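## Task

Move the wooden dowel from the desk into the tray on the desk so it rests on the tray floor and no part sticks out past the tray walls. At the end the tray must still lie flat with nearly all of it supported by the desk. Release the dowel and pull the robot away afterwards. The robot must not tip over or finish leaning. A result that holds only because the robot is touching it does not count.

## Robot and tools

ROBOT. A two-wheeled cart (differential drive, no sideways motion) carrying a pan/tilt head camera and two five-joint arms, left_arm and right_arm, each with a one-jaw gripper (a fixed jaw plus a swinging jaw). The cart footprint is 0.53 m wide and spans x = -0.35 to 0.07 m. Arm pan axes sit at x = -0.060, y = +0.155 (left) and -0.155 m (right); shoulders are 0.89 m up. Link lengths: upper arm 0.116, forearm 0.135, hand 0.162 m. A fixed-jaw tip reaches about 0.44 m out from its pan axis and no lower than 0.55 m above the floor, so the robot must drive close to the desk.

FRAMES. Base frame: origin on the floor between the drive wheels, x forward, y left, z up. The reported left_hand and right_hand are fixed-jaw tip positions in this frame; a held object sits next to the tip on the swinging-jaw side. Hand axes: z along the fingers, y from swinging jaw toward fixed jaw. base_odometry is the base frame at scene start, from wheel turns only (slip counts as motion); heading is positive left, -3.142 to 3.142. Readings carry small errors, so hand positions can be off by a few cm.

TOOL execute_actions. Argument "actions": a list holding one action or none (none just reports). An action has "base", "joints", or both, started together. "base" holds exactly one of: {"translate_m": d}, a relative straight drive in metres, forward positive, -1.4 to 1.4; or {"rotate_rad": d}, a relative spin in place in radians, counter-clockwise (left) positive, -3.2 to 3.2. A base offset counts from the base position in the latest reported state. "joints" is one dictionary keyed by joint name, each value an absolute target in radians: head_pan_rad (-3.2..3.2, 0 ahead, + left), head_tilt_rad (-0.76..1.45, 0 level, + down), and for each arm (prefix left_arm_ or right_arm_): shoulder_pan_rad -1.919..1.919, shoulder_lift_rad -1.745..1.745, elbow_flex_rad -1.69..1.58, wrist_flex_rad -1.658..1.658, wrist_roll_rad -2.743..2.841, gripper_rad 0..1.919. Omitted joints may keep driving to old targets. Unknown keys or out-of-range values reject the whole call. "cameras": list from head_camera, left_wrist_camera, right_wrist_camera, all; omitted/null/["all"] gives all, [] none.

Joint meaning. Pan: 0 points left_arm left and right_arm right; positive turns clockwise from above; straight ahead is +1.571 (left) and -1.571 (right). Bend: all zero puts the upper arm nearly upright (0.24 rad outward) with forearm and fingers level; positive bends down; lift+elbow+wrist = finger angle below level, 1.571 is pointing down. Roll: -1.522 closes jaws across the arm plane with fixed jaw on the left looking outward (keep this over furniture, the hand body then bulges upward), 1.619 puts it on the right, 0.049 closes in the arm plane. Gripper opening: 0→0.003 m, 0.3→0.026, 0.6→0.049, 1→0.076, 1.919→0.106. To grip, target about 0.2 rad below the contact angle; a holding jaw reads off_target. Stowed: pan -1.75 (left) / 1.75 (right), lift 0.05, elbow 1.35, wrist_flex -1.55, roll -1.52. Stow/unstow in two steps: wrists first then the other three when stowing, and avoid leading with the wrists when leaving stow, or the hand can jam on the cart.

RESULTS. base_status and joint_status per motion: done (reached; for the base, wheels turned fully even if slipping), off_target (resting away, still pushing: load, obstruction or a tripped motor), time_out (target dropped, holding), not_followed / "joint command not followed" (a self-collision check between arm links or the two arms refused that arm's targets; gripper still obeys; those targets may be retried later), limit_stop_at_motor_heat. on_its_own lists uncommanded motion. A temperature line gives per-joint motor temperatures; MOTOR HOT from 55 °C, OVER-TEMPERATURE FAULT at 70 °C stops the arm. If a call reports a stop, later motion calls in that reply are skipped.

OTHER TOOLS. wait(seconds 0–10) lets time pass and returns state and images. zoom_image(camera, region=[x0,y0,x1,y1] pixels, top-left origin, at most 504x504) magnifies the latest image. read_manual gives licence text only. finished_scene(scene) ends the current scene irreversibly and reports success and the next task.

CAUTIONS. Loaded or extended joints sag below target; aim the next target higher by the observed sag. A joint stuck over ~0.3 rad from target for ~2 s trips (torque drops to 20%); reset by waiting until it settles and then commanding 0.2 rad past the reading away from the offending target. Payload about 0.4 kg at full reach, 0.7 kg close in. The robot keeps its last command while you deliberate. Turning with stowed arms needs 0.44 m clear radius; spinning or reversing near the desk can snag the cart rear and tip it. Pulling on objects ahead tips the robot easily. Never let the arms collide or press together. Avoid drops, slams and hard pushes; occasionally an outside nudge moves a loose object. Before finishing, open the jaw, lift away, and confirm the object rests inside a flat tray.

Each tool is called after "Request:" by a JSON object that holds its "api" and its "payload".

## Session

Request:
{"api": "execute_actions", "payload": {"actions": [{"joints":{"head_tilt_rad":0.5}}], "cameras": ["head_camera"]}}

Scene clock: 1.10 s.
Motor temperatures (°C, as the motors report them): left_arm=[26 27 24 26 26] | right_arm=[24 24 27 28 26]
base_odometry: x=+0.000 y=+0.000 heading=+0.000 (m, m, rad; odometry frame)
base_status: not commanded
joint_positions: head_pan_rad=-0.005 head_tilt_rad=+0.494 left_arm_shoulder_pan_rad=-1.782 left_arm_shoulder_lift_rad=+0.070 left_arm_elbow_flex_rad=+1.313 left_arm_wrist_flex_rad=-1.601 left_arm_wrist_roll_rad=-1.490 left_arm_gripper_rad=+1.920 right_arm_shoulder_pan_rad=+1.784 right_arm_shoulder_lift_rad=+0.015 right_arm_elbow_flex_rad=+1.355 right_arm_wrist_flex_rad=-1.606 right_arm_wrist_roll_rad=-1.534 right_arm_gripper_rad=+1.920
joint_status: all done
left_hand: x=-0.3061 y=+0.0943 z=+0.9070 quat_wxyz=(-0.070, -0.621, -0.076, +0.777) (m; base frame)
right_hand: x=-0.3042 y=-0.1100 z=+0.9125 quat_wxyz=(-0.079, +0.615, -0.070, -0.782) (m; base frame)
pictures: head_camera
Images, in order (width x height): head_camera 644x476.

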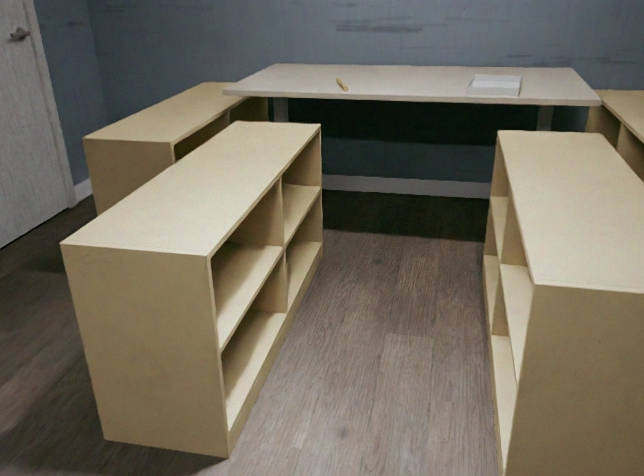

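Request:
{"api": "execute_actions", "payload": {"actions": [{"base":{"translate_m":0.53}}], "cameras": []}}

Request:
{"api": "execute_actions", "payload": {"actions": [{"base":{"rotate_rad":-0.22}}], "cameras": ["head_camera"]}}

Scene clock: 11.77 s.
Motor temperatures (°C, as the motors report them): left_arm=[26 27 24 26 26] | right_arm=[24 24 27 28 26]
base_odometry: x=+0.530 y=+0.000 heading=+0.000 (m, m, rad; odometry frame)
base_status: done
joint_positions: head_pan_rad=-0.005 head_tilt_rad=+0.494 left_arm_shoulder_pan_rad=-1.782 left_arm_shoulder_lift_rad=+0.070 left_arm_elbow_flex_rad=+1.313 left_arm_wrist_flex_rad=-1.601 left_arm_wrist_roll_rad=-1.490 left_arm_gripper_rad=+1.920 right_arm_shoulder_pan_rad=+1.784 right_arm_shoulder_lift_rad=+0.015 right_arm_elbow_flex_rad=+1.355 right_arm_wrist_flex_rad=-1.606 right_arm_wrist_roll_rad=-1.534 right_arm_gripper_rad=+1.920
joint_status: not commanded
left_hand: x=-0.3061 y=+0.0943 z=+0.9070 quat_wxyz=(-0.070, -0.621, -0.076, +0.777) (m; base frame)
right_hand: x=-0.3042 y=-0.1100 z=+0.9125 quat_wxyz=(-0.079, +0.615, -0.070, -0.782) (m; base frame)
pictures: none
No camera images: the call's "cameras" was empty. Leave "cameras" out to get every camera's image.

Scene clock: 12.73 s.
Motor temperatures (°C, as the motors report them): left_arm=[26 27 24 26 26] | right_arm=[24 24 27 28 26]
base_odometry: x=+0.530 y=+0.000 heading=-0.219 (m, m, rad; odometry frame)
base_status: done
joint_positions: head_pan_rad=-0.005 head_tilt_rad=+0.494 left_arm_shoulder_pan_rad=-1.782 left_arm_shoulder_lift_rad=+0.070 left_arm_elbow_flex_rad=+1.313 left_arm_wrist_flex_rad=-1.601 left_arm_wrist_roll_rad=-1.490 left_arm_gripper_rad=+1.920 right_arm_shoulder_pan_rad=+1.784 right_arm_shoulder_lift_rad=+0.015 right_arm_elbow_flex_rad=+1.355 right_arm_wrist_flex_rad=-1.606 right_arm_wrist_roll_rad=-1.534 right_arm_gripper_rad=+1.920
joint_status: not commanded
left_hand: x=-0.3061 y=+0.0943 z=+0.9070 quat_wxyz=(-0.070, -0.621, -0.076, +0.777) (m; base frame)
right_hand: x=-0.3042 y=-0.1100 z=+0.9125 quat_wxyz=(-0.079, +0.615, -0.070, -0.782) (m; base frame)
pictures: head_camera
Images, in order (width x height): head_camera 644x476.

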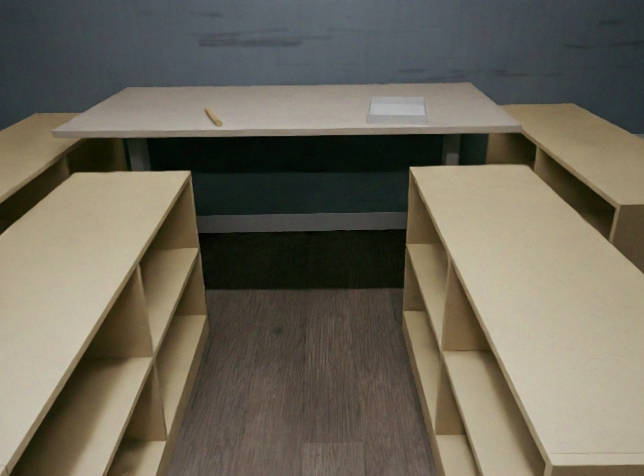

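Request:
{"api": "execute_actions", "payload": {"actions": [{"base":{"rotate_rad":0.035}}], "cameras": []}}

Request:
{"api": "execute_actions", "payload": {"actions": [{"base":{"translate_m":1.1},"joints":{"head_tilt_rad":0.8}}], "cameras": ["head_camera"]}}

Scene clock: 16.33 s.
Motor temperatures (°C, as the motors report them): left_arm=[26 27 24 26 26] | right_arm=[24 24 27 28 26]
base_odometry: x=+0.530 y=+0.000 heading=-0.182 (m, m, rad; odometry frame)
base_status: done
joint_positions: head_pan_rad=-0.005 head_tilt_rad=+0.494 left_arm_shoulder_pan_rad=-1.782 left_arm_shoulder_lift_rad=+0.070 left_arm_elbow_flex_rad=+1.313 left_arm_wrist_flex_rad=-1.601 left_arm_wrist_roll_rad=-1.490 left_arm_gripper_rad=+1.920 right_arm_shoulder_pan_rad=+1.784 right_arm_shoulder_lift_rad=+0.015 right_arm_elbow_flex_rad=+1.355 right_arm_wrist_flex_rad=-1.606 right_arm_wrist_roll_rad=-1.534 right_arm_gripper_rad=+1.920
joint_status: not commanded
left_hand: x=-0.3061 y=+0.0943 z=+0.9070 quat_wxyz=(-0.070, -0.621, -0.076, +0.777) (m; base frame)
right_hand: x=-0.3042 y=-0.1100 z=+0.9125 quat_wxyz=(-0.079, +0.615, -0.070, -0.782) (m; base frame)
pictures: none
No camera images: the call's "cameras" was empty. Leave "cameras" out to get every camera's image.

Scene clock: 22.67 s.
Motor temperatures (°C, as the motors report them): left_arm=[26 27 24 26 26] | right_arm=[24 24 27 28 26]
base_odometry: x=+1.612 y=-0.201 heading=-0.182 (m, m, rad; odometry frame)
base_status: done
joint_positions: head_pan_rad=-0.005 head_tilt_rad=+0.795 left_arm_shoulder_pan_rad=-1.782 left_arm_shoulder_lift_rad=+0.070 left_arm_elbow_flex_rad=+1.313 left_arm_wrist_flex_rad=-1.601 left_arm_wrist_roll_rad=-1.490 left_arm_gripper_rad=+1.920 right_arm_shoulder_pan_rad=+1.784 right_arm_shoulder_lift_rad=+0.015 right_arm_elbow_flex_rad=+1.355 right_arm_wrist_flex_rad=-1.606 right_arm_wrist_roll_rad=-1.534 right_arm_gripper_rad=+1.920
joint_status: all done
left_hand: x=-0.3061 y=+0.0943 z=+0.9070 quat_wxyz=(-0.070, -0.621, -0.076, +0.777) (m; base frame)
right_hand: x=-0.3042 y=-0.1100 z=+0.9125 quat_wxyz=(-0.079, +0.615, -0.070, -0.782) (m; base frame)
pictures: head_camera
Images, in order (width x height): head_camera 644x476.

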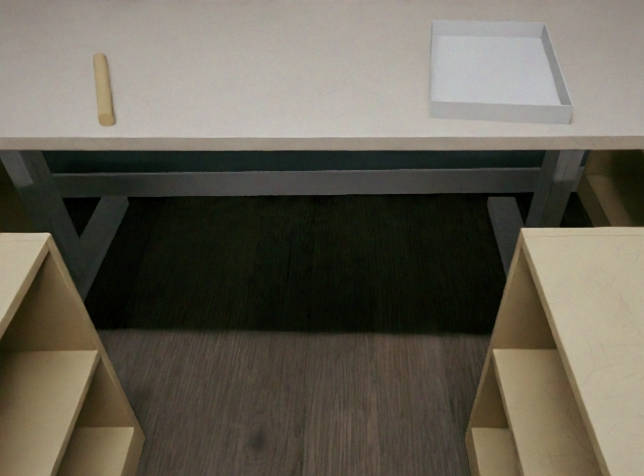

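Request:
{"api": "execute_actions", "payload": {"actions": [{"base":{"translate_m":0.5},"joints":{"head_tilt_rad":1.0,"head_pan_rad":0.4}}], "cameras": ["head_camera"]}}

Scene clock: 32.10 s.
Motor temperatures (°C, as the motors report them): left_arm=[26 27 24 26 26] | right_arm=[24 24 27 28 26]
base_odometry: x=+2.100 y=-0.295 heading=-0.192 (m, m, rad; odometry frame)
base_status: translate_m time_out (by the wheels' count: +0.497 of +0.500)
joint_positions: head_pan_rad=+0.390 head_tilt_rad=+0.995 left_arm_shoulder_pan_rad=-1.782 left_arm_shoulder_lift_rad=+0.070 left_arm_elbow_flex_rad=+1.313 left_arm_wrist_flex_rad=-1.601 left_arm_wrist_roll_rad=-1.490 left_arm_gripper_rad=+1.920 right_arm_shoulder_pan_rad=+1.784 right_arm_shoulder_lift_rad=+0.015 right_arm_elbow_flex_rad=+1.355 right_arm_wrist_flex_rad=-1.606 right_arm_wrist_roll_rad=-1.534 right_arm_gripper_rad=+1.920
joint_status: all done
left_hand: x=-0.3061 y=+0.0943 z=+0.9070 quat_wxyz=(-0.070, -0.621, -0.076, +0.777) (m; base frame)
right_hand: x=-0.3042 y=-0.1100 z=+0.9125 quat_wxyz=(-0.079, +0.615, -0.070, -0.782) (m; base frame)
pictures: head_camera
Images, in order (width x height): head_camera 644x476.

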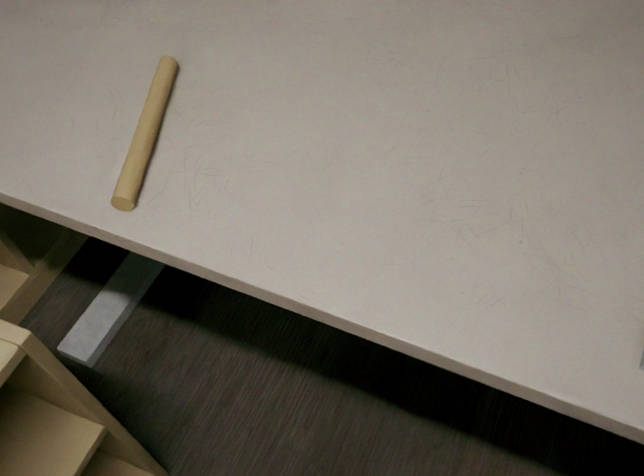

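Request:
{"api": "execute_actions", "payload": {"actions": [{"base":{"translate_m":0.1},"joints":{"left_arm_shoulder_pan_rad":1.0,"left_arm_shoulder_lift_rad":0.3,"left_arm_elbow_flex_rad":-0.2,"left_arm_wrist_flex_rad":1.2,"left_arm_wrist_roll_rad":-1.0,"left_arm_gripper_rad":1.0}}], "cameras": ["head_camera","left_wrist_camera"]}}

Scene clock: 41.70 s.
Motor temperatures (°C, as the motors report them): left_arm=[26 27 24 26 26] | right_arm=[24 24 27 28 26]
base_odometry: x=+2.196 y=-0.314 heading=-0.200 (m, m, rad; odometry frame)
base_status: done
joint_positions: head_pan_rad=+0.390 head_tilt_rad=+0.995 left_arm_shoulder_pan_rad=+0.993 left_arm_shoulder_lift_rad=+0.317 left_arm_elbow_flex_rad=-0.160 left_arm_wrist_flex_rad=+1.192 left_arm_wrist_roll_rad=-1.010 left_arm_gripper_rad=+1.012 right_arm_shoulder_pan_rad=+1.784 right_arm_shoulder_lift_rad=+0.015 right_arm_elbow_flex_rad=+1.355 right_arm_wrist_flex_rad=-1.606 right_arm_wrist_roll_rad=-1.534 right_arm_gripper_rad=+1.920
joint_status: all done
left_hand: x=+0.1520 y=+0.3012 z=+0.8187 quat_wxyz=(+0.110, -0.515, +0.850, +0.004) (m; base frame)
right_hand: x=-0.3042 y=-0.1100 z=+0.9125 quat_wxyz=(-0.079, +0.615, -0.070, -0.782) (m; base frame)
pictures: head_camera, left_wrist_camera
Images, in order (width x height): head_camera 644x476, left_wrist_camera 644x476.

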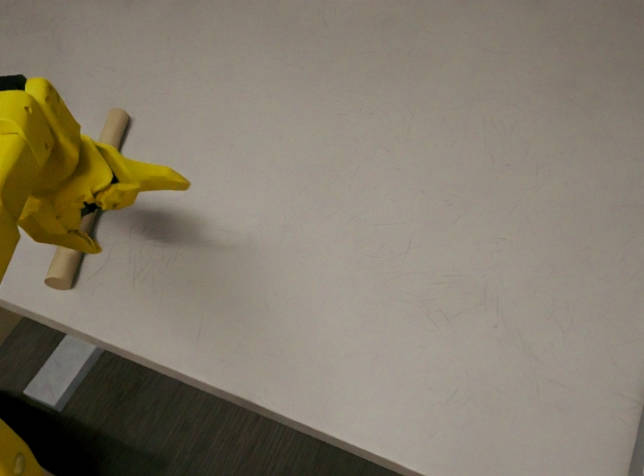

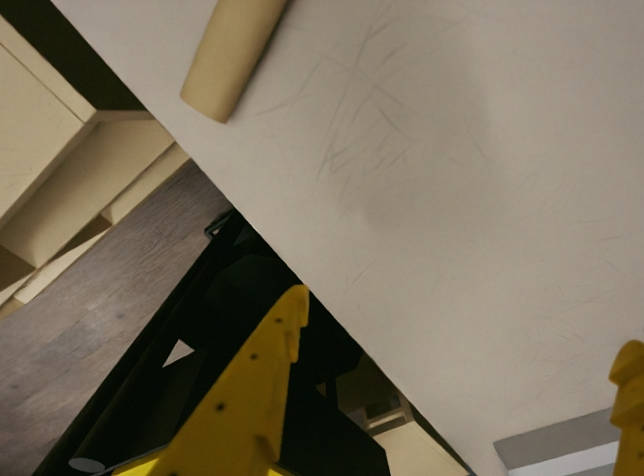

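Request:
{"api": "execute_actions", "payload": {"actions": [{"joints":{"left_arm_shoulder_pan_rad":0.934,"left_arm_shoulder_lift_rad":0.5,"left_arm_elbow_flex_rad":-0.32,"left_arm_wrist_flex_rad":1.02,"left_arm_wrist_roll_rad":-1.85,"left_arm_gripper_rad":0.7,"head_pan_rad":0.7}}], "cameras": ["head_camera","left_wrist_camera"]}}

Scene clock: 55.97 s.
Motor temperatures (°C, as the motors report them): left_arm=[26 27 24 26 26] | right_arm=[24 24 27 28 26]
base_odometry: x=+2.196 y=-0.314 heading=-0.200 (m, m, rad; odometry frame)
base_status: not commanded
joint_positions: head_pan_rad=+0.690 head_tilt_rad=+0.995 left_arm_shoulder_pan_rad=+0.942 left_arm_shoulder_lift_rad=+0.518 left_arm_elbow_flex_rad=-0.283 left_arm_wrist_flex_rad=+1.031 left_arm_wrist_roll_rad=-1.841 left_arm_gripper_rad=+0.713 right_arm_shoulder_pan_rad=+1.784 right_arm_shoulder_lift_rad=+0.015 right_arm_elbow_flex_rad=+1.355 right_arm_wrist_flex_rad=-1.606 right_arm_wrist_roll_rad=-1.534 right_arm_gripper_rad=+1.920
joint_status: all done
left_hand: x=+0.1727 y=+0.3333 z=+0.7990 quat_wxyz=(+0.135, -0.152, +0.977, +0.069) (m; base frame)
right_hand: x=-0.3042 y=-0.1100 z=+0.9125 quat_wxyz=(-0.079, +0.615, -0.070, -0.782) (m; base frame)
pictures: head_camera, left_wrist_camera
Images, in order (width x height): head_camera 644x476, left_wrist_camera 644x476.

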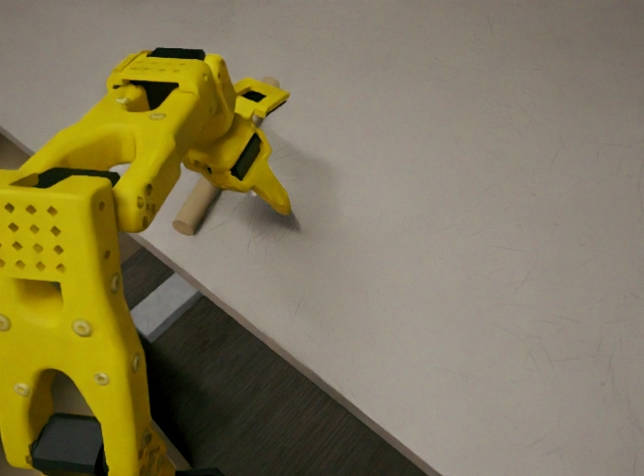

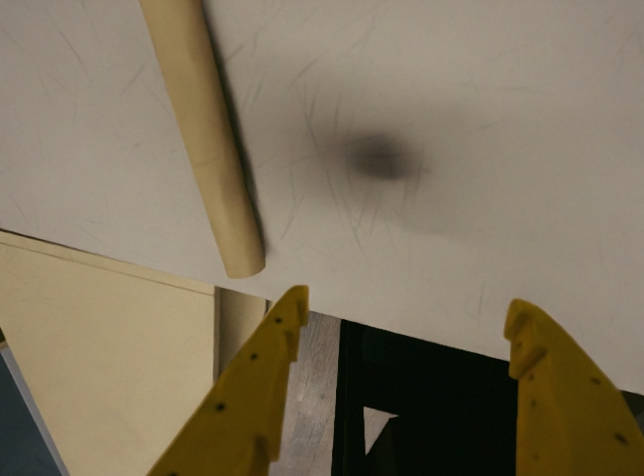

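Request:
{"api": "execute_actions", "payload": {"actions": [{"joints":{"left_arm_shoulder_pan_rad":0.80,"left_arm_wrist_roll_rad":-1.97}}], "cameras": ["left_wrist_camera"]}}

Scene clock: 60.73 s.
Motor temperatures (°C, as the motors report them): left_arm=[26 27 24 26 26] | right_arm=[24 24 27 28 26]
base_odometry: x=+2.196 y=-0.314 heading=-0.200 (m, m, rad; odometry frame)
base_status: not commanded
joint_positions: head_pan_rad=+0.690 head_tilt_rad=+0.995 left_arm_shoulder_pan_rad=+0.807 left_arm_shoulder_lift_rad=+0.518 left_arm_elbow_flex_rad=-0.283 left_arm_wrist_flex_rad=+1.031 left_arm_wrist_roll_rad=-1.961 left_arm_gripper_rad=+0.713 right_arm_shoulder_pan_rad=+1.784 right_arm_shoulder_lift_rad=+0.015 right_arm_elbow_flex_rad=+1.355 right_arm_wrist_flex_rad=-1.606 right_arm_wrist_roll_rad=-1.534 right_arm_gripper_rad=+1.920
joint_status: all done
left_hand: x=+0.1474 y=+0.3634 z=+0.7993 quat_wxyz=(+0.125, -0.160, +0.975, +0.086) (m; base frame)
right_hand: x=-0.3042 y=-0.1100 z=+0.9125 quat_wxyz=(-0.079, +0.615, -0.070, -0.782) (m; base frame)
pictures: left_wrist_camera
Images, in order (width x height): left_wrist_camera 644x476.

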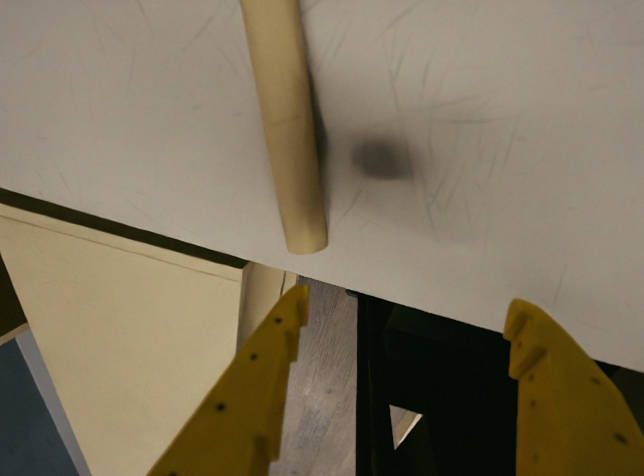

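Request:
{"api": "execute_actions", "payload": {"actions": [{"joints":{"left_arm_shoulder_pan_rad":0.64,"left_arm_wrist_roll_rad":-2.12}}], "cameras": ["left_wrist_camera","head_camera"]}}

Scene clock: 64.37 s.
Motor temperatures (°C, as the motors report them): left_arm=[26 27 24 26 26] | right_arm=[24 24 27 28 26]
base_odometry: x=+2.196 y=-0.314 heading=-0.200 (m, m, rad; odometry frame)
base_status: not commanded
joint_positions: head_pan_rad=+0.690 head_tilt_rad=+0.995 left_arm_shoulder_pan_rad=+0.648 left_arm_shoulder_lift_rad=+0.518 left_arm_elbow_flex_rad=-0.283 left_arm_wrist_flex_rad=+1.031 left_arm_wrist_roll_rad=-2.111 left_arm_gripper_rad=+0.713 right_arm_shoulder_pan_rad=+1.784 right_arm_shoulder_lift_rad=+0.015 right_arm_elbow_flex_rad=+1.355 right_arm_wrist_flex_rad=-1.606 right_arm_wrist_roll_rad=-1.534 right_arm_gripper_rad=+1.920
joint_status: all done
left_hand: x=+0.1127 y=+0.3942 z=+0.7996 quat_wxyz=(+0.110, -0.164, +0.975, +0.104) (m; base frame)
right_hand: x=-0.3042 y=-0.1100 z=+0.9125 quat_wxyz=(-0.079, +0.615, -0.070, -0.782) (m; base frame)
pictures: head_camera, left_wrist_camera
Images, in order (width x height): head_camera 644x476, left_wrist_camera 644x476.

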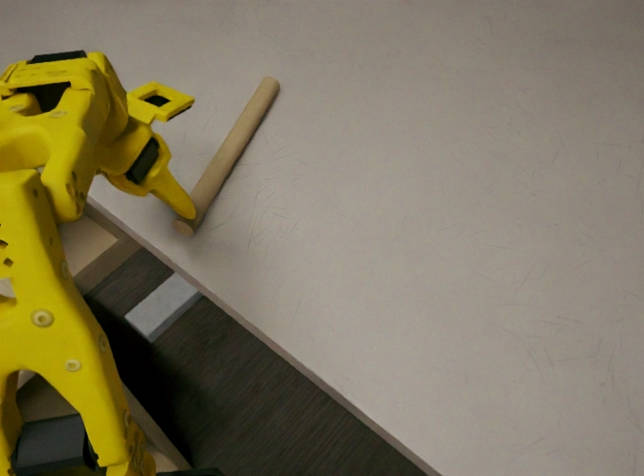

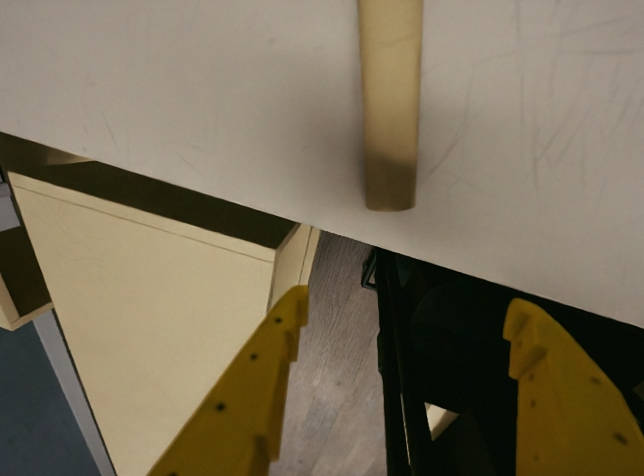

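Request:
{"api": "execute_actions", "payload": {"actions": [{"joints":{"left_arm_shoulder_pan_rad":0.72,"left_arm_wrist_roll_rad":-2.05,"left_arm_shoulder_lift_rad":0.90,"left_arm_elbow_flex_rad":-0.45,"left_arm_wrist_flex_rad":0.65}}], "cameras": ["left_wrist_camera"]}}

Scene clock: 70.07 s.
Motor temperatures (°C, as the motors report them): left_arm=[26 28 24 26 26] | right_arm=[24 24 27 28 26]
base_odometry: x=+2.196 y=-0.314 heading=-0.200 (m, m, rad; odometry frame)
base_status: not commanded
joint_positions: head_pan_rad=+0.690 head_tilt_rad=+0.995 left_arm_shoulder_pan_rad=+0.714 left_arm_shoulder_lift_rad=+0.899 left_arm_elbow_flex_rad=-0.431 left_arm_wrist_flex_rad=+0.664 left_arm_wrist_roll_rad=-2.058 left_arm_gripper_rad=+0.712 right_arm_shoulder_pan_rad=+1.784 right_arm_shoulder_lift_rad=+0.015 right_arm_elbow_flex_rad=+1.355 right_arm_wrist_flex_rad=-1.606 right_arm_wrist_roll_rad=-1.534 right_arm_gripper_rad=+1.920
joint_status: all done
left_hand: x=+0.1512 y=+0.4092 z=+0.7424 quat_wxyz=(+0.167, -0.156, +0.963, +0.140) (m; base frame)
right_hand: x=-0.3042 y=-0.1100 z=+0.9125 quat_wxyz=(-0.079, +0.615, -0.070, -0.782) (m; base frame)
pictures: left_wrist_camera
Images, in order (width x height): left_wrist_camera 644x476.

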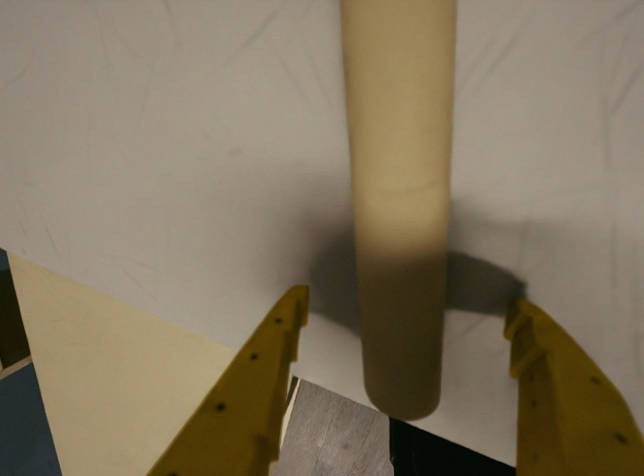

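Dowel is between the jaws. Close.

Request:
{"api": "execute_actions", "payload": {"actions": [{"joints":{"left_arm_gripper_rad":0.05}}], "cameras": []}}

Scene clock: 72.17 s.
Motor temperatures (°C, as the motors report them): left_arm=[26 28 24 26 26] | right_arm=[24 24 27 28 26]
base_odometry: x=+2.196 y=-0.314 heading=-0.200 (m, m, rad; odometry frame)
base_status: not commanded
joint_positions: head_pan_rad=+0.690 head_tilt_rad=+0.995 left_arm_shoulder_pan_rad=+0.720 left_arm_shoulder_lift_rad=+0.905 left_arm_elbow_flex_rad=-0.437 left_arm_wrist_flex_rad=+0.658 left_arm_wrist_roll_rad=-2.058 left_arm_gripper_rad=+0.256 right_arm_shoulder_pan_rad=+1.784 right_arm_shoulder_lift_rad=+0.015 right_arm_elbow_flex_rad=+1.355 right_arm_wrist_flex_rad=-1.606 right_arm_wrist_roll_rad=-1.534 right_arm_gripper_rad=+1.920
joint_status: left_arm_gripper_rad off_target (ended at +0.256, target +0.050)
left_hand: x=+0.1535 y=+0.4088 z=+0.7422 quat_wxyz=(+0.170, -0.153, +0.963, +0.141) (m; base frame)
right_hand: x=-0.3042 y=-0.1100 z=+0.9125 quat_wxyz=(-0.079, +0.615, -0.070, -0.782) (m; base frame)
pictures: none
No camera images: the call's "cameras" was empty. Leave "cameras" out to get every camera's image.

Request:
{"api": "execute_actions", "payload": {"actions": [{"joints":{"left_arm_shoulder_lift_rad":0.45,"left_arm_wrist_flex_rad":1.1}}], "cameras": []}}

Request:
{"api": "execute_actions", "payload": {"actions": [{"joints":{"left_arm_shoulder_pan_rad":1.87,"left_arm_wrist_roll_rad":-2.41,"head_pan_rad":0.0}}], "cameras": []}}

Request:
{"api": "execute_actions", "payload": {"actions": [{"joints":{"left_arm_shoulder_lift_rad":0.88,"left_arm_wrist_flex_rad":0.67}}], "cameras": ["head_camera"]}}

Scene clock: 84.40 s.
Motor temperatures (°C, as the motors report them): left_arm=[26 28 24 26 26] | right_arm=[24 24 27 28 26]
base_odometry: x=+2.196 y=-0.314 heading=-0.200 (m, m, rad; odometry frame)
base_status: not commanded
joint_positions: head_pan_rad=+0.690 head_tilt_rad=+0.995 left_arm_shoulder_pan_rad=+0.720 left_arm_shoulder_lift_rad=+0.512 left_arm_elbow_flex_rad=-0.437 left_arm_wrist_flex_rad=+1.097 left_arm_wrist_roll_rad=-2.058 left_arm_gripper_rad=+0.256 right_arm_shoulder_pan_rad=+1.784 right_arm_shoulder_lift_rad=+0.015 right_arm_elbow_flex_rad=+1.355 right_arm_wrist_flex_rad=-1.606 right_arm_wrist_roll_rad=-1.534 right_arm_gripper_rad=+1.920
joint_status: all done
left_hand: x=+0.1398 y=+0.3932 z=+0.8271 quat_wxyz=(+0.152, -0.154, +0.968, +0.127) (m; base frame)
right_hand: x=-0.3042 y=-0.1100 z=+0.9125 quat_wxyz=(-0.079, +0.615, -0.070, -0.782) (m; base frame)
pictures: none
No camera images: the call's "cameras" was empty. Leave "cameras" out to get every camera's image.

Scene clock: 85.97 s.
Motor temperatures (°C, as the motors report them): left_arm=[26 28 24 26 26] | right_arm=[24 24 27 28 26]
base_odometry: x=+2.196 y=-0.314 heading=-0.200 (m, m, rad; odometry frame)
base_status: not commanded
joint_positions: head_pan_rad=+0.010 head_tilt_rad=+0.995 left_arm_shoulder_pan_rad=+1.862 left_arm_shoulder_lift_rad=+0.512 left_arm_elbow_flex_rad=-0.437 left_arm_wrist_flex_rad=+1.097 left_arm_wrist_roll_rad=-2.401 left_arm_gripper_rad=+0.256 right_arm_shoulder_pan_rad=+1.784 right_arm_shoulder_lift_rad=+0.015 right_arm_elbow_flex_rad=+1.355 right_arm_wrist_flex_rad=-1.606 right_arm_wrist_roll_rad=-1.534 right_arm_gripper_rad=+1.920
joint_status: all done
left_hand: x=+0.2410 y=+0.0699 z=+0.8279 quat_wxyz=(+0.190, +0.542, +0.817, +0.057) (m; base frame)
right_hand: x=-0.3042 y=-0.1100 z=+0.9125 quat_wxyz=(-0.079, +0.615, -0.070, -0.782) (m; base frame)
pictures: none
No camera images: the call's "cameras" was empty. Leave "cameras" out to get every camera's image.

Scene clock: 87.03 s.
Motor temperatures (°C, as the motors report them): left_arm=[26 28 24 26 26] | right_arm=[24 24 27 28 26]
base_odometry: x=+2.196 y=-0.314 heading=-0.200 (m, m, rad; odometry frame)
base_status: not commanded
joint_positions: head_pan_rad=+0.010 head_tilt_rad=+0.995 left_arm_shoulder_pan_rad=+1.862 left_arm_shoulder_lift_rad=+0.892 left_arm_elbow_flex_rad=-0.437 left_arm_wrist_flex_rad=+0.680 left_arm_wrist_roll_rad=-2.401 left_arm_gripper_rad=+0.256 right_arm_shoulder_pan_rad=+1.784 right_arm_shoulder_lift_rad=+0.015 right_arm_elbow_flex_rad=+1.355 right_arm_wrist_flex_rad=-1.606 right_arm_wrist_roll_rad=-1.534 right_arm_gripper_rad=+1.920
joint_status: all done
left_hand: x=+0.2597 y=+0.0643 z=+0.7452 quat_wxyz=(+0.207, +0.539, +0.814, +0.063) (m; base frame)
right_hand: x=-0.3042 y=-0.1100 z=+0.9125 quat_wxyz=(-0.079, +0.615, -0.070, -0.782) (m; base frame)
pictures: head_camera
Images, in order (width x height): head_camera 644x476.

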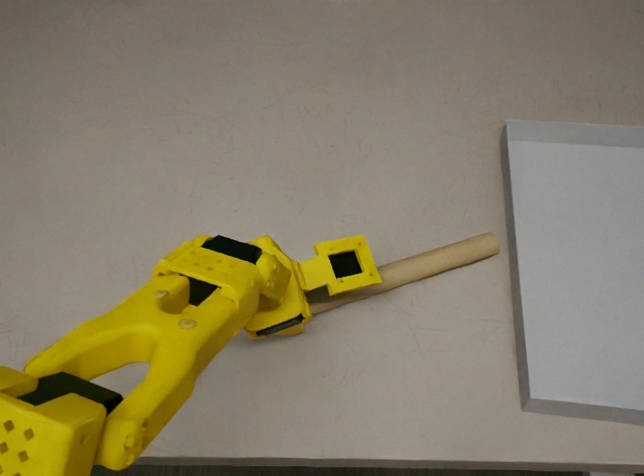

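Request:
{"api": "execute_actions", "payload": {"actions": [{"joints":{"left_arm_gripper_rad":0.9}}], "cameras": []}}

Request:
{"api": "execute_actions", "payload": {"actions": [{"joints":{"left_arm_shoulder_lift_rad":0.3,"left_arm_wrist_flex_rad":1.2}}], "cameras": []}}

Request:
{"api": "execute_actions", "payload": {"actions": [{"joints":{"left_arm_shoulder_pan_rad":0.7,"right_arm_shoulder_pan_rad":-1.5,"right_arm_shoulder_lift_rad":0.3,"right_arm_elbow_flex_rad":-0.3,"right_arm_wrist_flex_rad":1.2,"right_arm_wrist_roll_rad":0.0,"right_arm_gripper_rad":0.8}}], "cameras": ["head_camera"]}}

Scene clock: 91.77 s.
Motor temperatures (°C, as the motors report them): left_arm=[26 28 24 26 26] | right_arm=[24 24 27 28 26]
base_odometry: x=+2.196 y=-0.314 heading=-0.200 (m, m, rad; odometry frame)
base_status: not commanded
joint_positions: head_pan_rad=+0.010 head_tilt_rad=+0.995 left_arm_shoulder_pan_rad=+1.862 left_arm_shoulder_lift_rad=+0.891 left_arm_elbow_flex_rad=-0.447 left_arm_wrist_flex_rad=+0.672 left_arm_wrist_roll_rad=-2.401 left_arm_gripper_rad=+0.886 right_arm_shoulder_pan_rad=+1.784 right_arm_shoulder_lift_rad=+0.015 right_arm_elbow_flex_rad=+1.355 right_arm_wrist_flex_rad=-1.606 right_arm_wrist_roll_rad=-1.534 right_arm_gripper_rad=+1.920
joint_status: all done
left_hand: x=+0.2627 y=+0.0634 z=+0.7481 quat_wxyz=(+0.216, +0.538, +0.812, +0.065) (m; base frame)
right_hand: x=-0.3042 y=-0.1100 z=+0.9125 quat_wxyz=(-0.079, +0.615, -0.070, -0.782) (m; base frame)
pictures: none
No camera images: the call's "cameras" was empty. Leave "cameras" out to get every camera's image.

Scene clock: 92.93 s.
Motor temperatures (°C, as the motors report them): left_arm=[26 28 24 26 26] | right_arm=[24 24 27 28 26]
base_odometry: x=+2.196 y=-0.314 heading=-0.200 (m, m, rad; odometry frame)
base_status: not commanded
joint_positions: head_pan_rad=+0.010 head_tilt_rad=+0.995 left_arm_shoulder_pan_rad=+1.862 left_arm_shoulder_lift_rad=+0.349 left_arm_elbow_flex_rad=-0.447 left_arm_wrist_flex_rad=+1.195 left_arm_wrist_roll_rad=-2.401 left_arm_gripper_rad=+0.887 right_arm_shoulder_pan_rad=+1.784 right_arm_shoulder_lift_rad=+0.015 right_arm_elbow_flex_rad=+1.355 right_arm_wrist_flex_rad=-1.606 right_arm_wrist_roll_rad=-1.534 right_arm_gripper_rad=+1.920
joint_status: all done
left_hand: x=+0.2359 y=+0.0714 z=+0.8682 quat_wxyz=(+0.224, +0.537, +0.810, +0.068) (m; base frame)
right_hand: x=-0.3042 y=-0.1100 z=+0.9125 quat_wxyz=(-0.079, +0.615, -0.070, -0.782) (m; base frame)
pictures: none
No camera images: the call's "cameras" was empty. Leave "cameras" out to get every camera's image.

Scene clock: 96.03 s.
Motor temperatures (°C, as the motors report them): left_arm=[26 28 24 26 26] | right_arm=[24 24 27 28 26]
base_odometry: x=+2.196 y=-0.314 heading=-0.200 (m, m, rad; odometry frame)
base_status: not commanded
joint_positions: head_pan_rad=+0.010 head_tilt_rad=+0.995 left_arm_shoulder_pan_rad=+0.707 left_arm_shoulder_lift_rad=+0.349 left_arm_elbow_flex_rad=-0.447 left_arm_wrist_flex_rad=+1.195 left_arm_wrist_roll_rad=-2.401 left_arm_gripper_rad=+0.887 right_arm_shoulder_pan_rad=-1.494 right_arm_shoulder_lift_rad=+0.320 right_arm_elbow_flex_rad=-0.263 right_arm_wrist_flex_rad=+1.191 right_arm_wrist_roll_rad=-0.009 right_arm_gripper_rad=+0.806
joint_status: all done
left_hand: x=+0.1359 y=+0.3919 z=+0.8682 quat_wxyz=(+0.151, +0.008, +0.972, +0.179) (m; base frame)
right_hand: x=+0.2101 y=-0.1757 z=+0.8349 quat_wxyz=(+0.113, -0.649, +0.743, -0.115) (m; base frame)
pictures: head_camera
Images, in order (width x height): head_camera 644x476.

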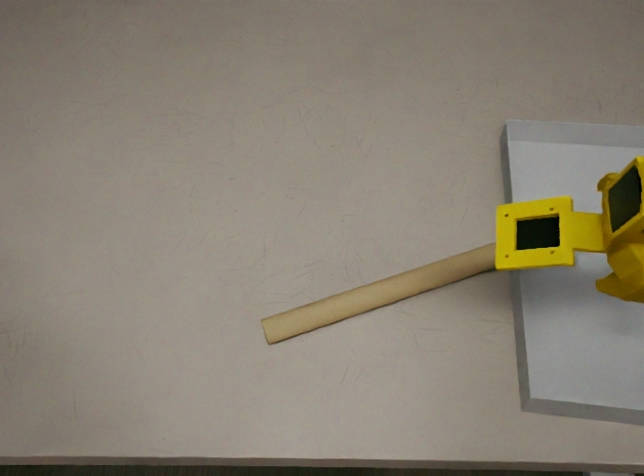

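Request:
{"api": "execute_actions", "payload": {"actions": [{"joints":{"right_arm_shoulder_pan_rad":-1.73,"right_arm_shoulder_lift_rad":0.6,"right_arm_elbow_flex_rad":-0.45,"right_arm_wrist_flex_rad":0.95,"right_arm_wrist_roll_rad":0.29}}], "cameras": ["head_camera","right_wrist_camera"]}}

Scene clock: 100.43 s.
Motor temperatures (°C, as the motors report them): left_arm=[26 28 24 26 26] | right_arm=[24 24 27 28 26]
base_odometry: x=+2.196 y=-0.314 heading=-0.200 (m, m, rad; odometry frame)
base_status: not commanded
joint_positions: head_pan_rad=+0.010 head_tilt_rad=+0.995 left_arm_shoulder_pan_rad=+0.707 left_arm_shoulder_lift_rad=+0.349 left_arm_elbow_flex_rad=-0.447 left_arm_wrist_flex_rad=+1.195 left_arm_wrist_roll_rad=-2.401 left_arm_gripper_rad=+0.887 right_arm_shoulder_pan_rad=-1.723 right_arm_shoulder_lift_rad=+0.621 right_arm_elbow_flex_rad=-0.412 right_arm_wrist_flex_rad=+0.965 right_arm_wrist_roll_rad=+0.282 right_arm_gripper_rad=+0.806
joint_status: all done
left_hand: x=+0.1359 y=+0.3919 z=+0.8682 quat_wxyz=(+0.151, +0.008, +0.972, +0.179) (m; base frame)
right_hand: x=+0.2436 y=-0.1108 z=+0.7955 quat_wxyz=(+0.134, -0.813, +0.548, -0.145) (m; base frame)
pictures: head_camera, right_wrist_camera
Images, in order (width x height): head_camera 644x476, right_wrist_camera 644x476.

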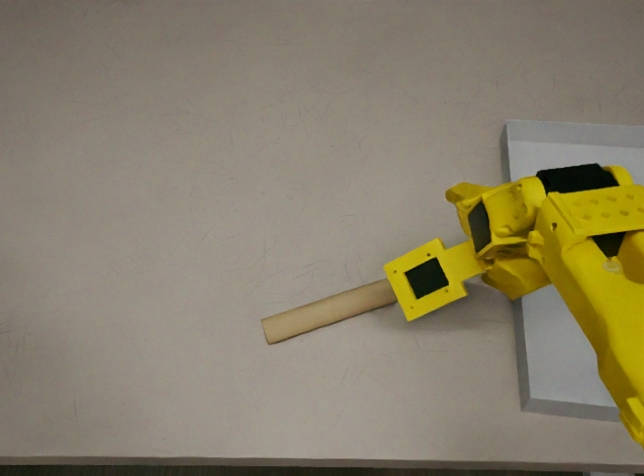

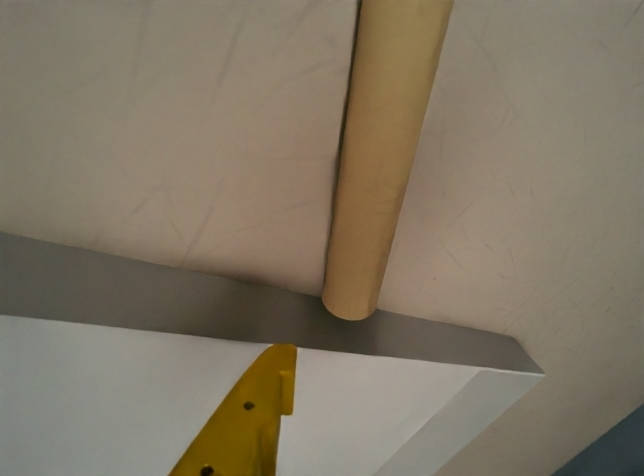

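Request:
{"api": "execute_actions", "payload": {"actions": [{"joints":{"right_arm_shoulder_pan_rad":-1.87,"right_arm_wrist_roll_rad":0.15}}], "cameras": ["right_wrist_camera"]}}

Scene clock: 103.90 s.
Motor temperatures (°C, as the motors report them): left_arm=[26 28 24 26 26] | right_arm=[24 24 27 28 26]
base_odometry: x=+2.196 y=-0.314 heading=-0.200 (m, m, rad; odometry frame)
base_status: not commanded
joint_positions: head_pan_rad=+0.010 head_tilt_rad=+0.995 left_arm_shoulder_pan_rad=+0.707 left_arm_shoulder_lift_rad=+0.349 left_arm_elbow_flex_rad=-0.447 left_arm_wrist_flex_rad=+1.195 left_arm_wrist_roll_rad=-2.401 left_arm_gripper_rad=+0.887 right_arm_shoulder_pan_rad=-1.864 right_arm_shoulder_lift_rad=+0.621 right_arm_elbow_flex_rad=-0.412 right_arm_wrist_flex_rad=+0.965 right_arm_wrist_roll_rad=+0.158 right_arm_gripper_rad=+0.806
joint_status: all done
left_hand: x=+0.1359 y=+0.3919 z=+0.8682 quat_wxyz=(+0.151, +0.008, +0.972, +0.179) (m; base frame)
right_hand: x=+0.2339 y=-0.0677 z=+0.7954 quat_wxyz=(+0.152, -0.818, +0.541, -0.126) (m; base frame)
pictures: right_wrist_camera
Images, in order (width x height): right_wrist_camera 644x476.

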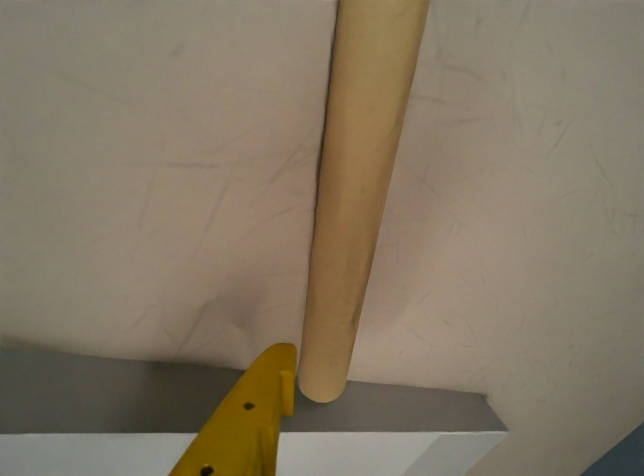

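Dowel lies just beside the fixed jaw. Lower and close.

Request:
{"api": "execute_actions", "payload": {"actions": [{"joints":{"right_arm_shoulder_lift_rad":0.92,"right_arm_wrist_flex_rad":0.63}}], "cameras": []}}

Request:
{"api": "execute_actions", "payload": {"actions": [{"joints":{"right_arm_gripper_rad":0.05}}], "cameras": []}}

Scene clock: 108.33 s.
Motor temperatures (°C, as the motors report them): left_arm=[26 28 24 26 26] | right_arm=[24 24 27 28 26]
base_odometry: x=+2.196 y=-0.314 heading=-0.200 (m, m, rad; odometry frame)
base_status: not commanded
joint_positions: head_pan_rad=+0.010 head_tilt_rad=+0.995 left_arm_shoulder_pan_rad=+0.707 left_arm_shoulder_lift_rad=+0.348 left_arm_elbow_flex_rad=-0.447 left_arm_wrist_flex_rad=+1.195 left_arm_wrist_roll_rad=-2.401 left_arm_gripper_rad=+0.887 right_arm_shoulder_pan_rad=-1.864 right_arm_shoulder_lift_rad=+0.924 right_arm_elbow_flex_rad=-0.426 right_arm_wrist_flex_rad=+0.643 right_arm_wrist_roll_rad=+0.158 right_arm_gripper_rad=+0.806
joint_status: all done
left_hand: x=+0.1359 y=+0.3919 z=+0.8687 quat_wxyz=(+0.151, +0.008, +0.972, +0.180) (m; base frame)
right_hand: x=+0.2447 y=-0.0645 z=+0.7304 quat_wxyz=(+0.164, -0.815, +0.539, -0.136) (m; base frame)
pictures: none
No camera images: the call's "cameras" was empty. Leave "cameras" out to get every camera's image.

Scene clock: 109.23 s.
Motor temperatures (°C, as the motors report them): left_arm=[26 28 24 26 26] | right_arm=[24 24 27 28 26]
base_odometry: x=+2.196 y=-0.314 heading=-0.200 (m, m, rad; odometry frame)
base_status: not commanded
joint_positions: head_pan_rad=+0.010 head_tilt_rad=+0.995 left_arm_shoulder_pan_rad=+0.707 left_arm_shoulder_lift_rad=+0.348 left_arm_elbow_flex_rad=-0.447 left_arm_wrist_flex_rad=+1.195 left_arm_wrist_roll_rad=-2.401 left_arm_gripper_rad=+0.887 right_arm_shoulder_pan_rad=-1.864 right_arm_shoulder_lift_rad=+0.926 right_arm_elbow_flex_rad=-0.431 right_arm_wrist_flex_rad=+0.640 right_arm_wrist_roll_rad=+0.158 right_arm_gripper_rad=+0.257
joint_status: right_arm_gripper_rad off_target (ended at +0.257, target +0.050)
left_hand: x=+0.1359 y=+0.3919 z=+0.8687 quat_wxyz=(+0.151, +0.008, +0.972, +0.180) (m; base frame)
right_hand: x=+0.2458 y=-0.0641 z=+0.7309 quat_wxyz=(+0.166, -0.814, +0.539, -0.138) (m; base frame)
pictures: none
No camera images: the call's "cameras" was empty. Leave "cameras" out to get every camera's image.

Request:
{"api": "execute_actions", "payload": {"actions": [{"joints":{"right_arm_shoulder_lift_rad":0.5,"right_arm_wrist_flex_rad":1.05}}], "cameras": []}}

Request:
{"api": "execute_actions", "payload": {"actions": [{"joints":{"right_arm_shoulder_pan_rad":-1.16,"right_arm_wrist_roll_rad":-1.21,"head_pan_rad":-0.5}}], "cameras": ["head_camera"]}}

Scene clock: 114.87 s.
Motor temperatures (°C, as the motors report them): left_arm=[26 28 24 26 26] | right_arm=[24 24 27 28 26]
base_odometry: x=+2.196 y=-0.314 heading=-0.200 (m, m, rad; odometry frame)
base_status: not commanded
joint_positions: head_pan_rad=+0.010 head_tilt_rad=+0.995 left_arm_shoulder_pan_rad=+0.707 left_arm_shoulder_lift_rad=+0.348 left_arm_elbow_flex_rad=-0.447 left_arm_wrist_flex_rad=+1.195 left_arm_wrist_roll_rad=-2.401 left_arm_gripper_rad=+0.887 right_arm_shoulder_pan_rad=-1.865 right_arm_shoulder_lift_rad=+0.565 right_arm_elbow_flex_rad=-0.431 right_arm_wrist_flex_rad=+1.042 right_arm_wrist_roll_rad=+0.158 right_arm_gripper_rad=+0.257
joint_status: all done
left_hand: x=+0.1359 y=+0.3919 z=+0.8687 quat_wxyz=(+0.151, +0.008, +0.972, +0.180) (m; base frame)
right_hand: x=+0.2305 y=-0.0683 z=+0.8099 quat_wxyz=(+0.151, -0.818, +0.540, -0.125) (m; base frame)
pictures: none
No camera images: the call's "cameras" was empty. Leave "cameras" out to get every camera's image.

Scene clock: 116.67 s.
Motor temperatures (°C, as the motors report them): left_arm=[26 28 24 26 26] | right_arm=[24 24 27 28 26]
base_odometry: x=+2.196 y=-0.314 heading=-0.200 (m, m, rad; odometry frame)
base_status: not commanded
joint_positions: head_pan_rad=-0.490 head_tilt_rad=+0.995 left_arm_shoulder_pan_rad=+0.707 left_arm_shoulder_lift_rad=+0.348 left_arm_elbow_flex_rad=-0.447 left_arm_wrist_flex_rad=+1.195 left_arm_wrist_roll_rad=-2.401 left_arm_gripper_rad=+0.887 right_arm_shoulder_pan_rad=-1.167 right_arm_shoulder_lift_rad=+0.565 right_arm_elbow_flex_rad=-0.431 right_arm_wrist_flex_rad=+1.042 right_arm_wrist_roll_rad=-1.201 right_arm_gripper_rad=+0.257
joint_status: all done
left_hand: x=+0.1359 y=+0.3919 z=+0.8687 quat_wxyz=(+0.151, +0.008, +0.972, +0.180) (m; base frame)
right_hand: x=+0.2260 y=-0.2692 z=+0.8118 quat_wxyz=(+0.183, +0.040, +0.980, -0.069) (m; base frame)
pictures: head_camera
Images, in order (width x height): head_camera 644x476.

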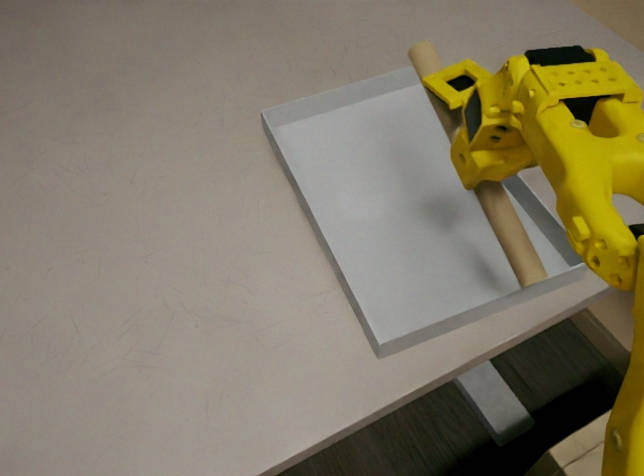

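Request:
{"api": "execute_actions", "payload": {"actions": [{"joints":{"right_arm_shoulder_pan_rad":-1.43,"right_arm_wrist_roll_rad":-1.48,"head_pan_rad":-0.3}}], "cameras": ["head_camera"]}}

Scene clock: 121.17 s.
Motor temperatures (°C, as the motors report them): left_arm=[26 28 24 26 26] | right_arm=[24 24 27 28 26]
base_odometry: x=+2.196 y=-0.314 heading=-0.200 (m, m, rad; odometry frame)
base_status: not commanded
joint_positions: head_pan_rad=-0.310 head_tilt_rad=+0.995 left_arm_shoulder_pan_rad=+0.707 left_arm_shoulder_lift_rad=+0.348 left_arm_elbow_flex_rad=-0.447 left_arm_wrist_flex_rad=+1.195 left_arm_wrist_roll_rad=-2.401 left_arm_gripper_rad=+0.887 right_arm_shoulder_pan_rad=-1.423 right_arm_shoulder_lift_rad=+0.565 right_arm_elbow_flex_rad=-0.431 right_arm_wrist_flex_rad=+1.042 right_arm_wrist_roll_rad=-1.471 right_arm_gripper_rad=+0.257
joint_status: all done
left_hand: x=+0.1359 y=+0.3919 z=+0.8687 quat_wxyz=(+0.151, +0.008, +0.972, +0.180) (m; base frame)
right_hand: x=+0.2476 y=-0.1929 z=+0.8126 quat_wxyz=(+0.195, +0.047, +0.979, -0.019) (m; base frame)
pictures: head_camera
Images, in order (width x height): head_camera 644x476.

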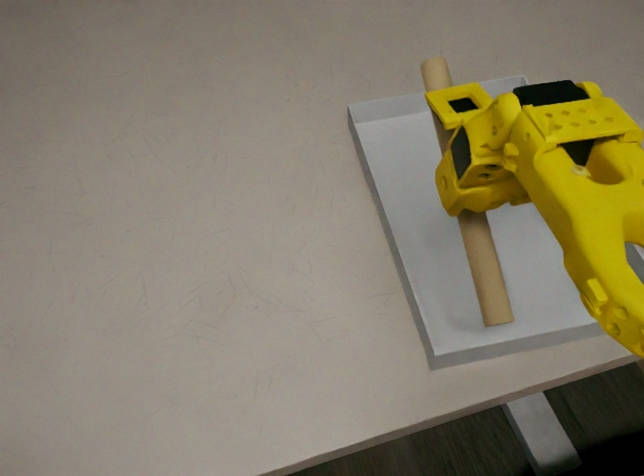

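Centred. Lower gently.

Request:
{"api": "execute_actions", "payload": {"actions": [{"joints":{"right_arm_shoulder_lift_rad":0.86,"right_arm_wrist_flex_rad":0.70}}], "cameras": ["head_camera"]}}

Scene clock: 123.87 s.
Motor temperatures (°C, as the motors report them): left_arm=[26 28 24 26 26] | right_arm=[24 24 27 28 26]
base_odometry: x=+2.196 y=-0.314 heading=-0.200 (m, m, rad; odometry frame)
base_status: not commanded
joint_positions: head_pan_rad=-0.310 head_tilt_rad=+0.995 left_arm_shoulder_pan_rad=+0.707 left_arm_shoulder_lift_rad=+0.348 left_arm_elbow_flex_rad=-0.447 left_arm_wrist_flex_rad=+1.195 left_arm_wrist_roll_rad=-2.401 left_arm_gripper_rad=+0.887 right_arm_shoulder_pan_rad=-1.423 right_arm_shoulder_lift_rad=+0.881 right_arm_elbow_flex_rad=-0.431 right_arm_wrist_flex_rad=+0.721 right_arm_wrist_roll_rad=-1.471 right_arm_gripper_rad=+0.255
joint_status: all done
left_hand: x=+0.1359 y=+0.3919 z=+0.8687 quat_wxyz=(+0.151, +0.008, +0.972, +0.180) (m; base frame)
right_hand: x=+0.2582 y=-0.1945 z=+0.7418 quat_wxyz=(+0.197, +0.047, +0.979, -0.020) (m; base frame)
pictures: head_camera
Images, in order (width x height): head_camera 644x476.

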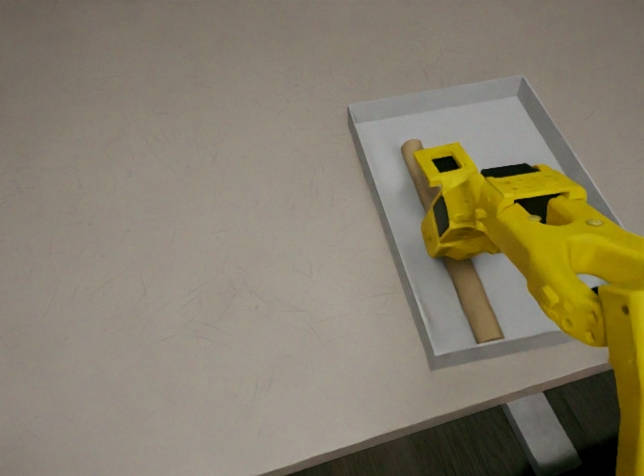

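Request:
{"api": "execute_actions", "payload": {"actions": [{"joints":{"right_arm_gripper_rad":0.9}}], "cameras": []}}

Request:
{"api": "execute_actions", "payload": {"actions": [{"joints":{"right_arm_shoulder_lift_rad":0.3,"right_arm_wrist_flex_rad":1.2}}], "cameras": []}}

Request:
{"api": "execute_actions", "payload": {"actions": [{"joints":{"right_arm_shoulder_pan_rad":-0.5}}], "cameras": ["head_camera"]}}

Scene clock: 127.13 s.
Motor temperatures (°C, as the motors report them): left_arm=[26 28 24 26 26] | right_arm=[24 24 27 28 26]
base_odometry: x=+2.196 y=-0.314 heading=-0.200 (m, m, rad; odometry frame)
base_status: not commanded
joint_positions: head_pan_rad=-0.310 head_tilt_rad=+0.995 left_arm_shoulder_pan_rad=+0.707 left_arm_shoulder_lift_rad=+0.348 left_arm_elbow_flex_rad=-0.447 left_arm_wrist_flex_rad=+1.195 left_arm_wrist_roll_rad=-2.401 left_arm_gripper_rad=+0.887 right_arm_shoulder_pan_rad=-1.423 right_arm_shoulder_lift_rad=+0.886 right_arm_elbow_flex_rad=-0.431 right_arm_wrist_flex_rad=+0.715 right_arm_wrist_roll_rad=-1.471 right_arm_gripper_rad=+0.892
joint_status: all done
left_hand: x=+0.1359 y=+0.3919 z=+0.8687 quat_wxyz=(+0.151, +0.008, +0.972, +0.180) (m; base frame)
right_hand: x=+0.2584 y=-0.1945 z=+0.7408 quat_wxyz=(+0.198, +0.047, +0.979, -0.020) (m; base frame)
pictures: none
No camera images: the call's "cameras" was empty. Leave "cameras" out to get every camera's image.

Scene clock: 128.27 s.
Motor temperatures (°C, as the motors report them): left_arm=[26 28 24 26 26] | right_arm=[24 24 27 28 26]
base_odometry: x=+2.196 y=-0.314 heading=-0.200 (m, m, rad; odometry frame)
base_status: not commanded
joint_positions: head_pan_rad=-0.310 head_tilt_rad=+0.995 left_arm_shoulder_pan_rad=+0.707 left_arm_shoulder_lift_rad=+0.348 left_arm_elbow_flex_rad=-0.447 left_arm_wrist_flex_rad=+1.195 left_arm_wrist_roll_rad=-2.401 left_arm_gripper_rad=+0.887 right_arm_shoulder_pan_rad=-1.423 right_arm_shoulder_lift_rad=+0.352 right_arm_elbow_flex_rad=-0.431 right_arm_wrist_flex_rad=+1.192 right_arm_wrist_roll_rad=-1.471 right_arm_gripper_rad=+0.894
joint_status: all done
left_hand: x=+0.1359 y=+0.3919 z=+0.8687 quat_wxyz=(+0.151, +0.008, +0.972, +0.180) (m; base frame)
right_hand: x=+0.2377 y=-0.1914 z=+0.8615 quat_wxyz=(+0.225, +0.047, +0.973, -0.022) (m; base frame)
pictures: none
No camera images: the call's "cameras" was empty. Leave "cameras" out to get every camera's image.

Scene clock: 129.67 s.
Motor temperatures (°C, as the motors report them): left_arm=[26 28 24 26 26] | right_arm=[24 24 27 28 26]
base_odometry: x=+2.196 y=-0.314 heading=-0.200 (m, m, rad; odometry frame)
base_status: not commanded
joint_positions: head_pan_rad=-0.310 head_tilt_rad=+0.995 left_arm_shoulder_pan_rad=+0.707 left_arm_shoulder_lift_rad=+0.348 left_arm_elbow_flex_rad=-0.447 left_arm_wrist_flex_rad=+1.195 left_arm_wrist_roll_rad=-2.401 left_arm_gripper_rad=+0.887 right_arm_shoulder_pan_rad=-0.508 right_arm_shoulder_lift_rad=+0.352 right_arm_elbow_flex_rad=-0.431 right_arm_wrist_flex_rad=+1.192 right_arm_wrist_roll_rad=-1.471 right_arm_gripper_rad=+0.894
joint_status: all done
left_hand: x=+0.1359 y=+0.3919 z=+0.8687 quat_wxyz=(+0.151, +0.008, +0.972, +0.180) (m; base frame)
right_hand: x=+0.0925 y=-0.4133 z=+0.8615 quat_wxyz=(+0.192, +0.472, +0.852, -0.120) (m; base frame)
pictures: head_camera
Images, in order (width x height): head_camera 644x476.

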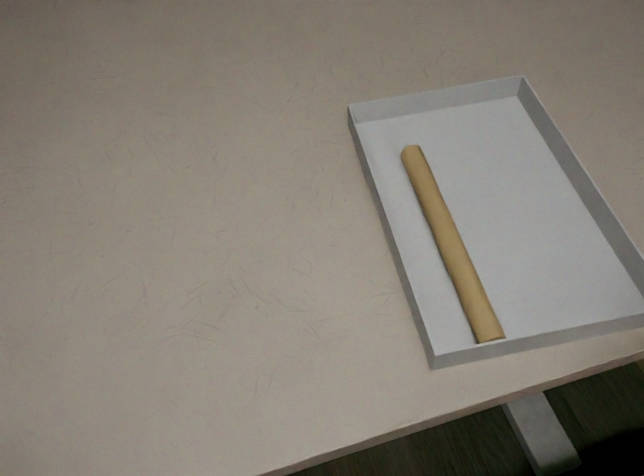

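Request:
{"api": "zoom_image", "payload": {"camera": "head_camera", "region": [420, 280, 580, 400]}}

Region (420, 280, 580, 400) of head_camera's 644x476 image, scaled by 3.150; it fills the top 378 rows of this view, and the rest is white.

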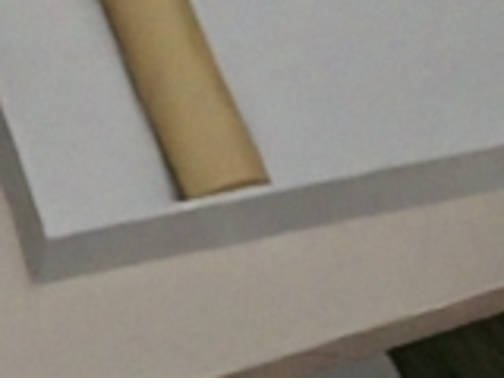

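Request:
{"api": "finished_scene", "payload": {"scene": 2}}

The scene is finished: the task was done.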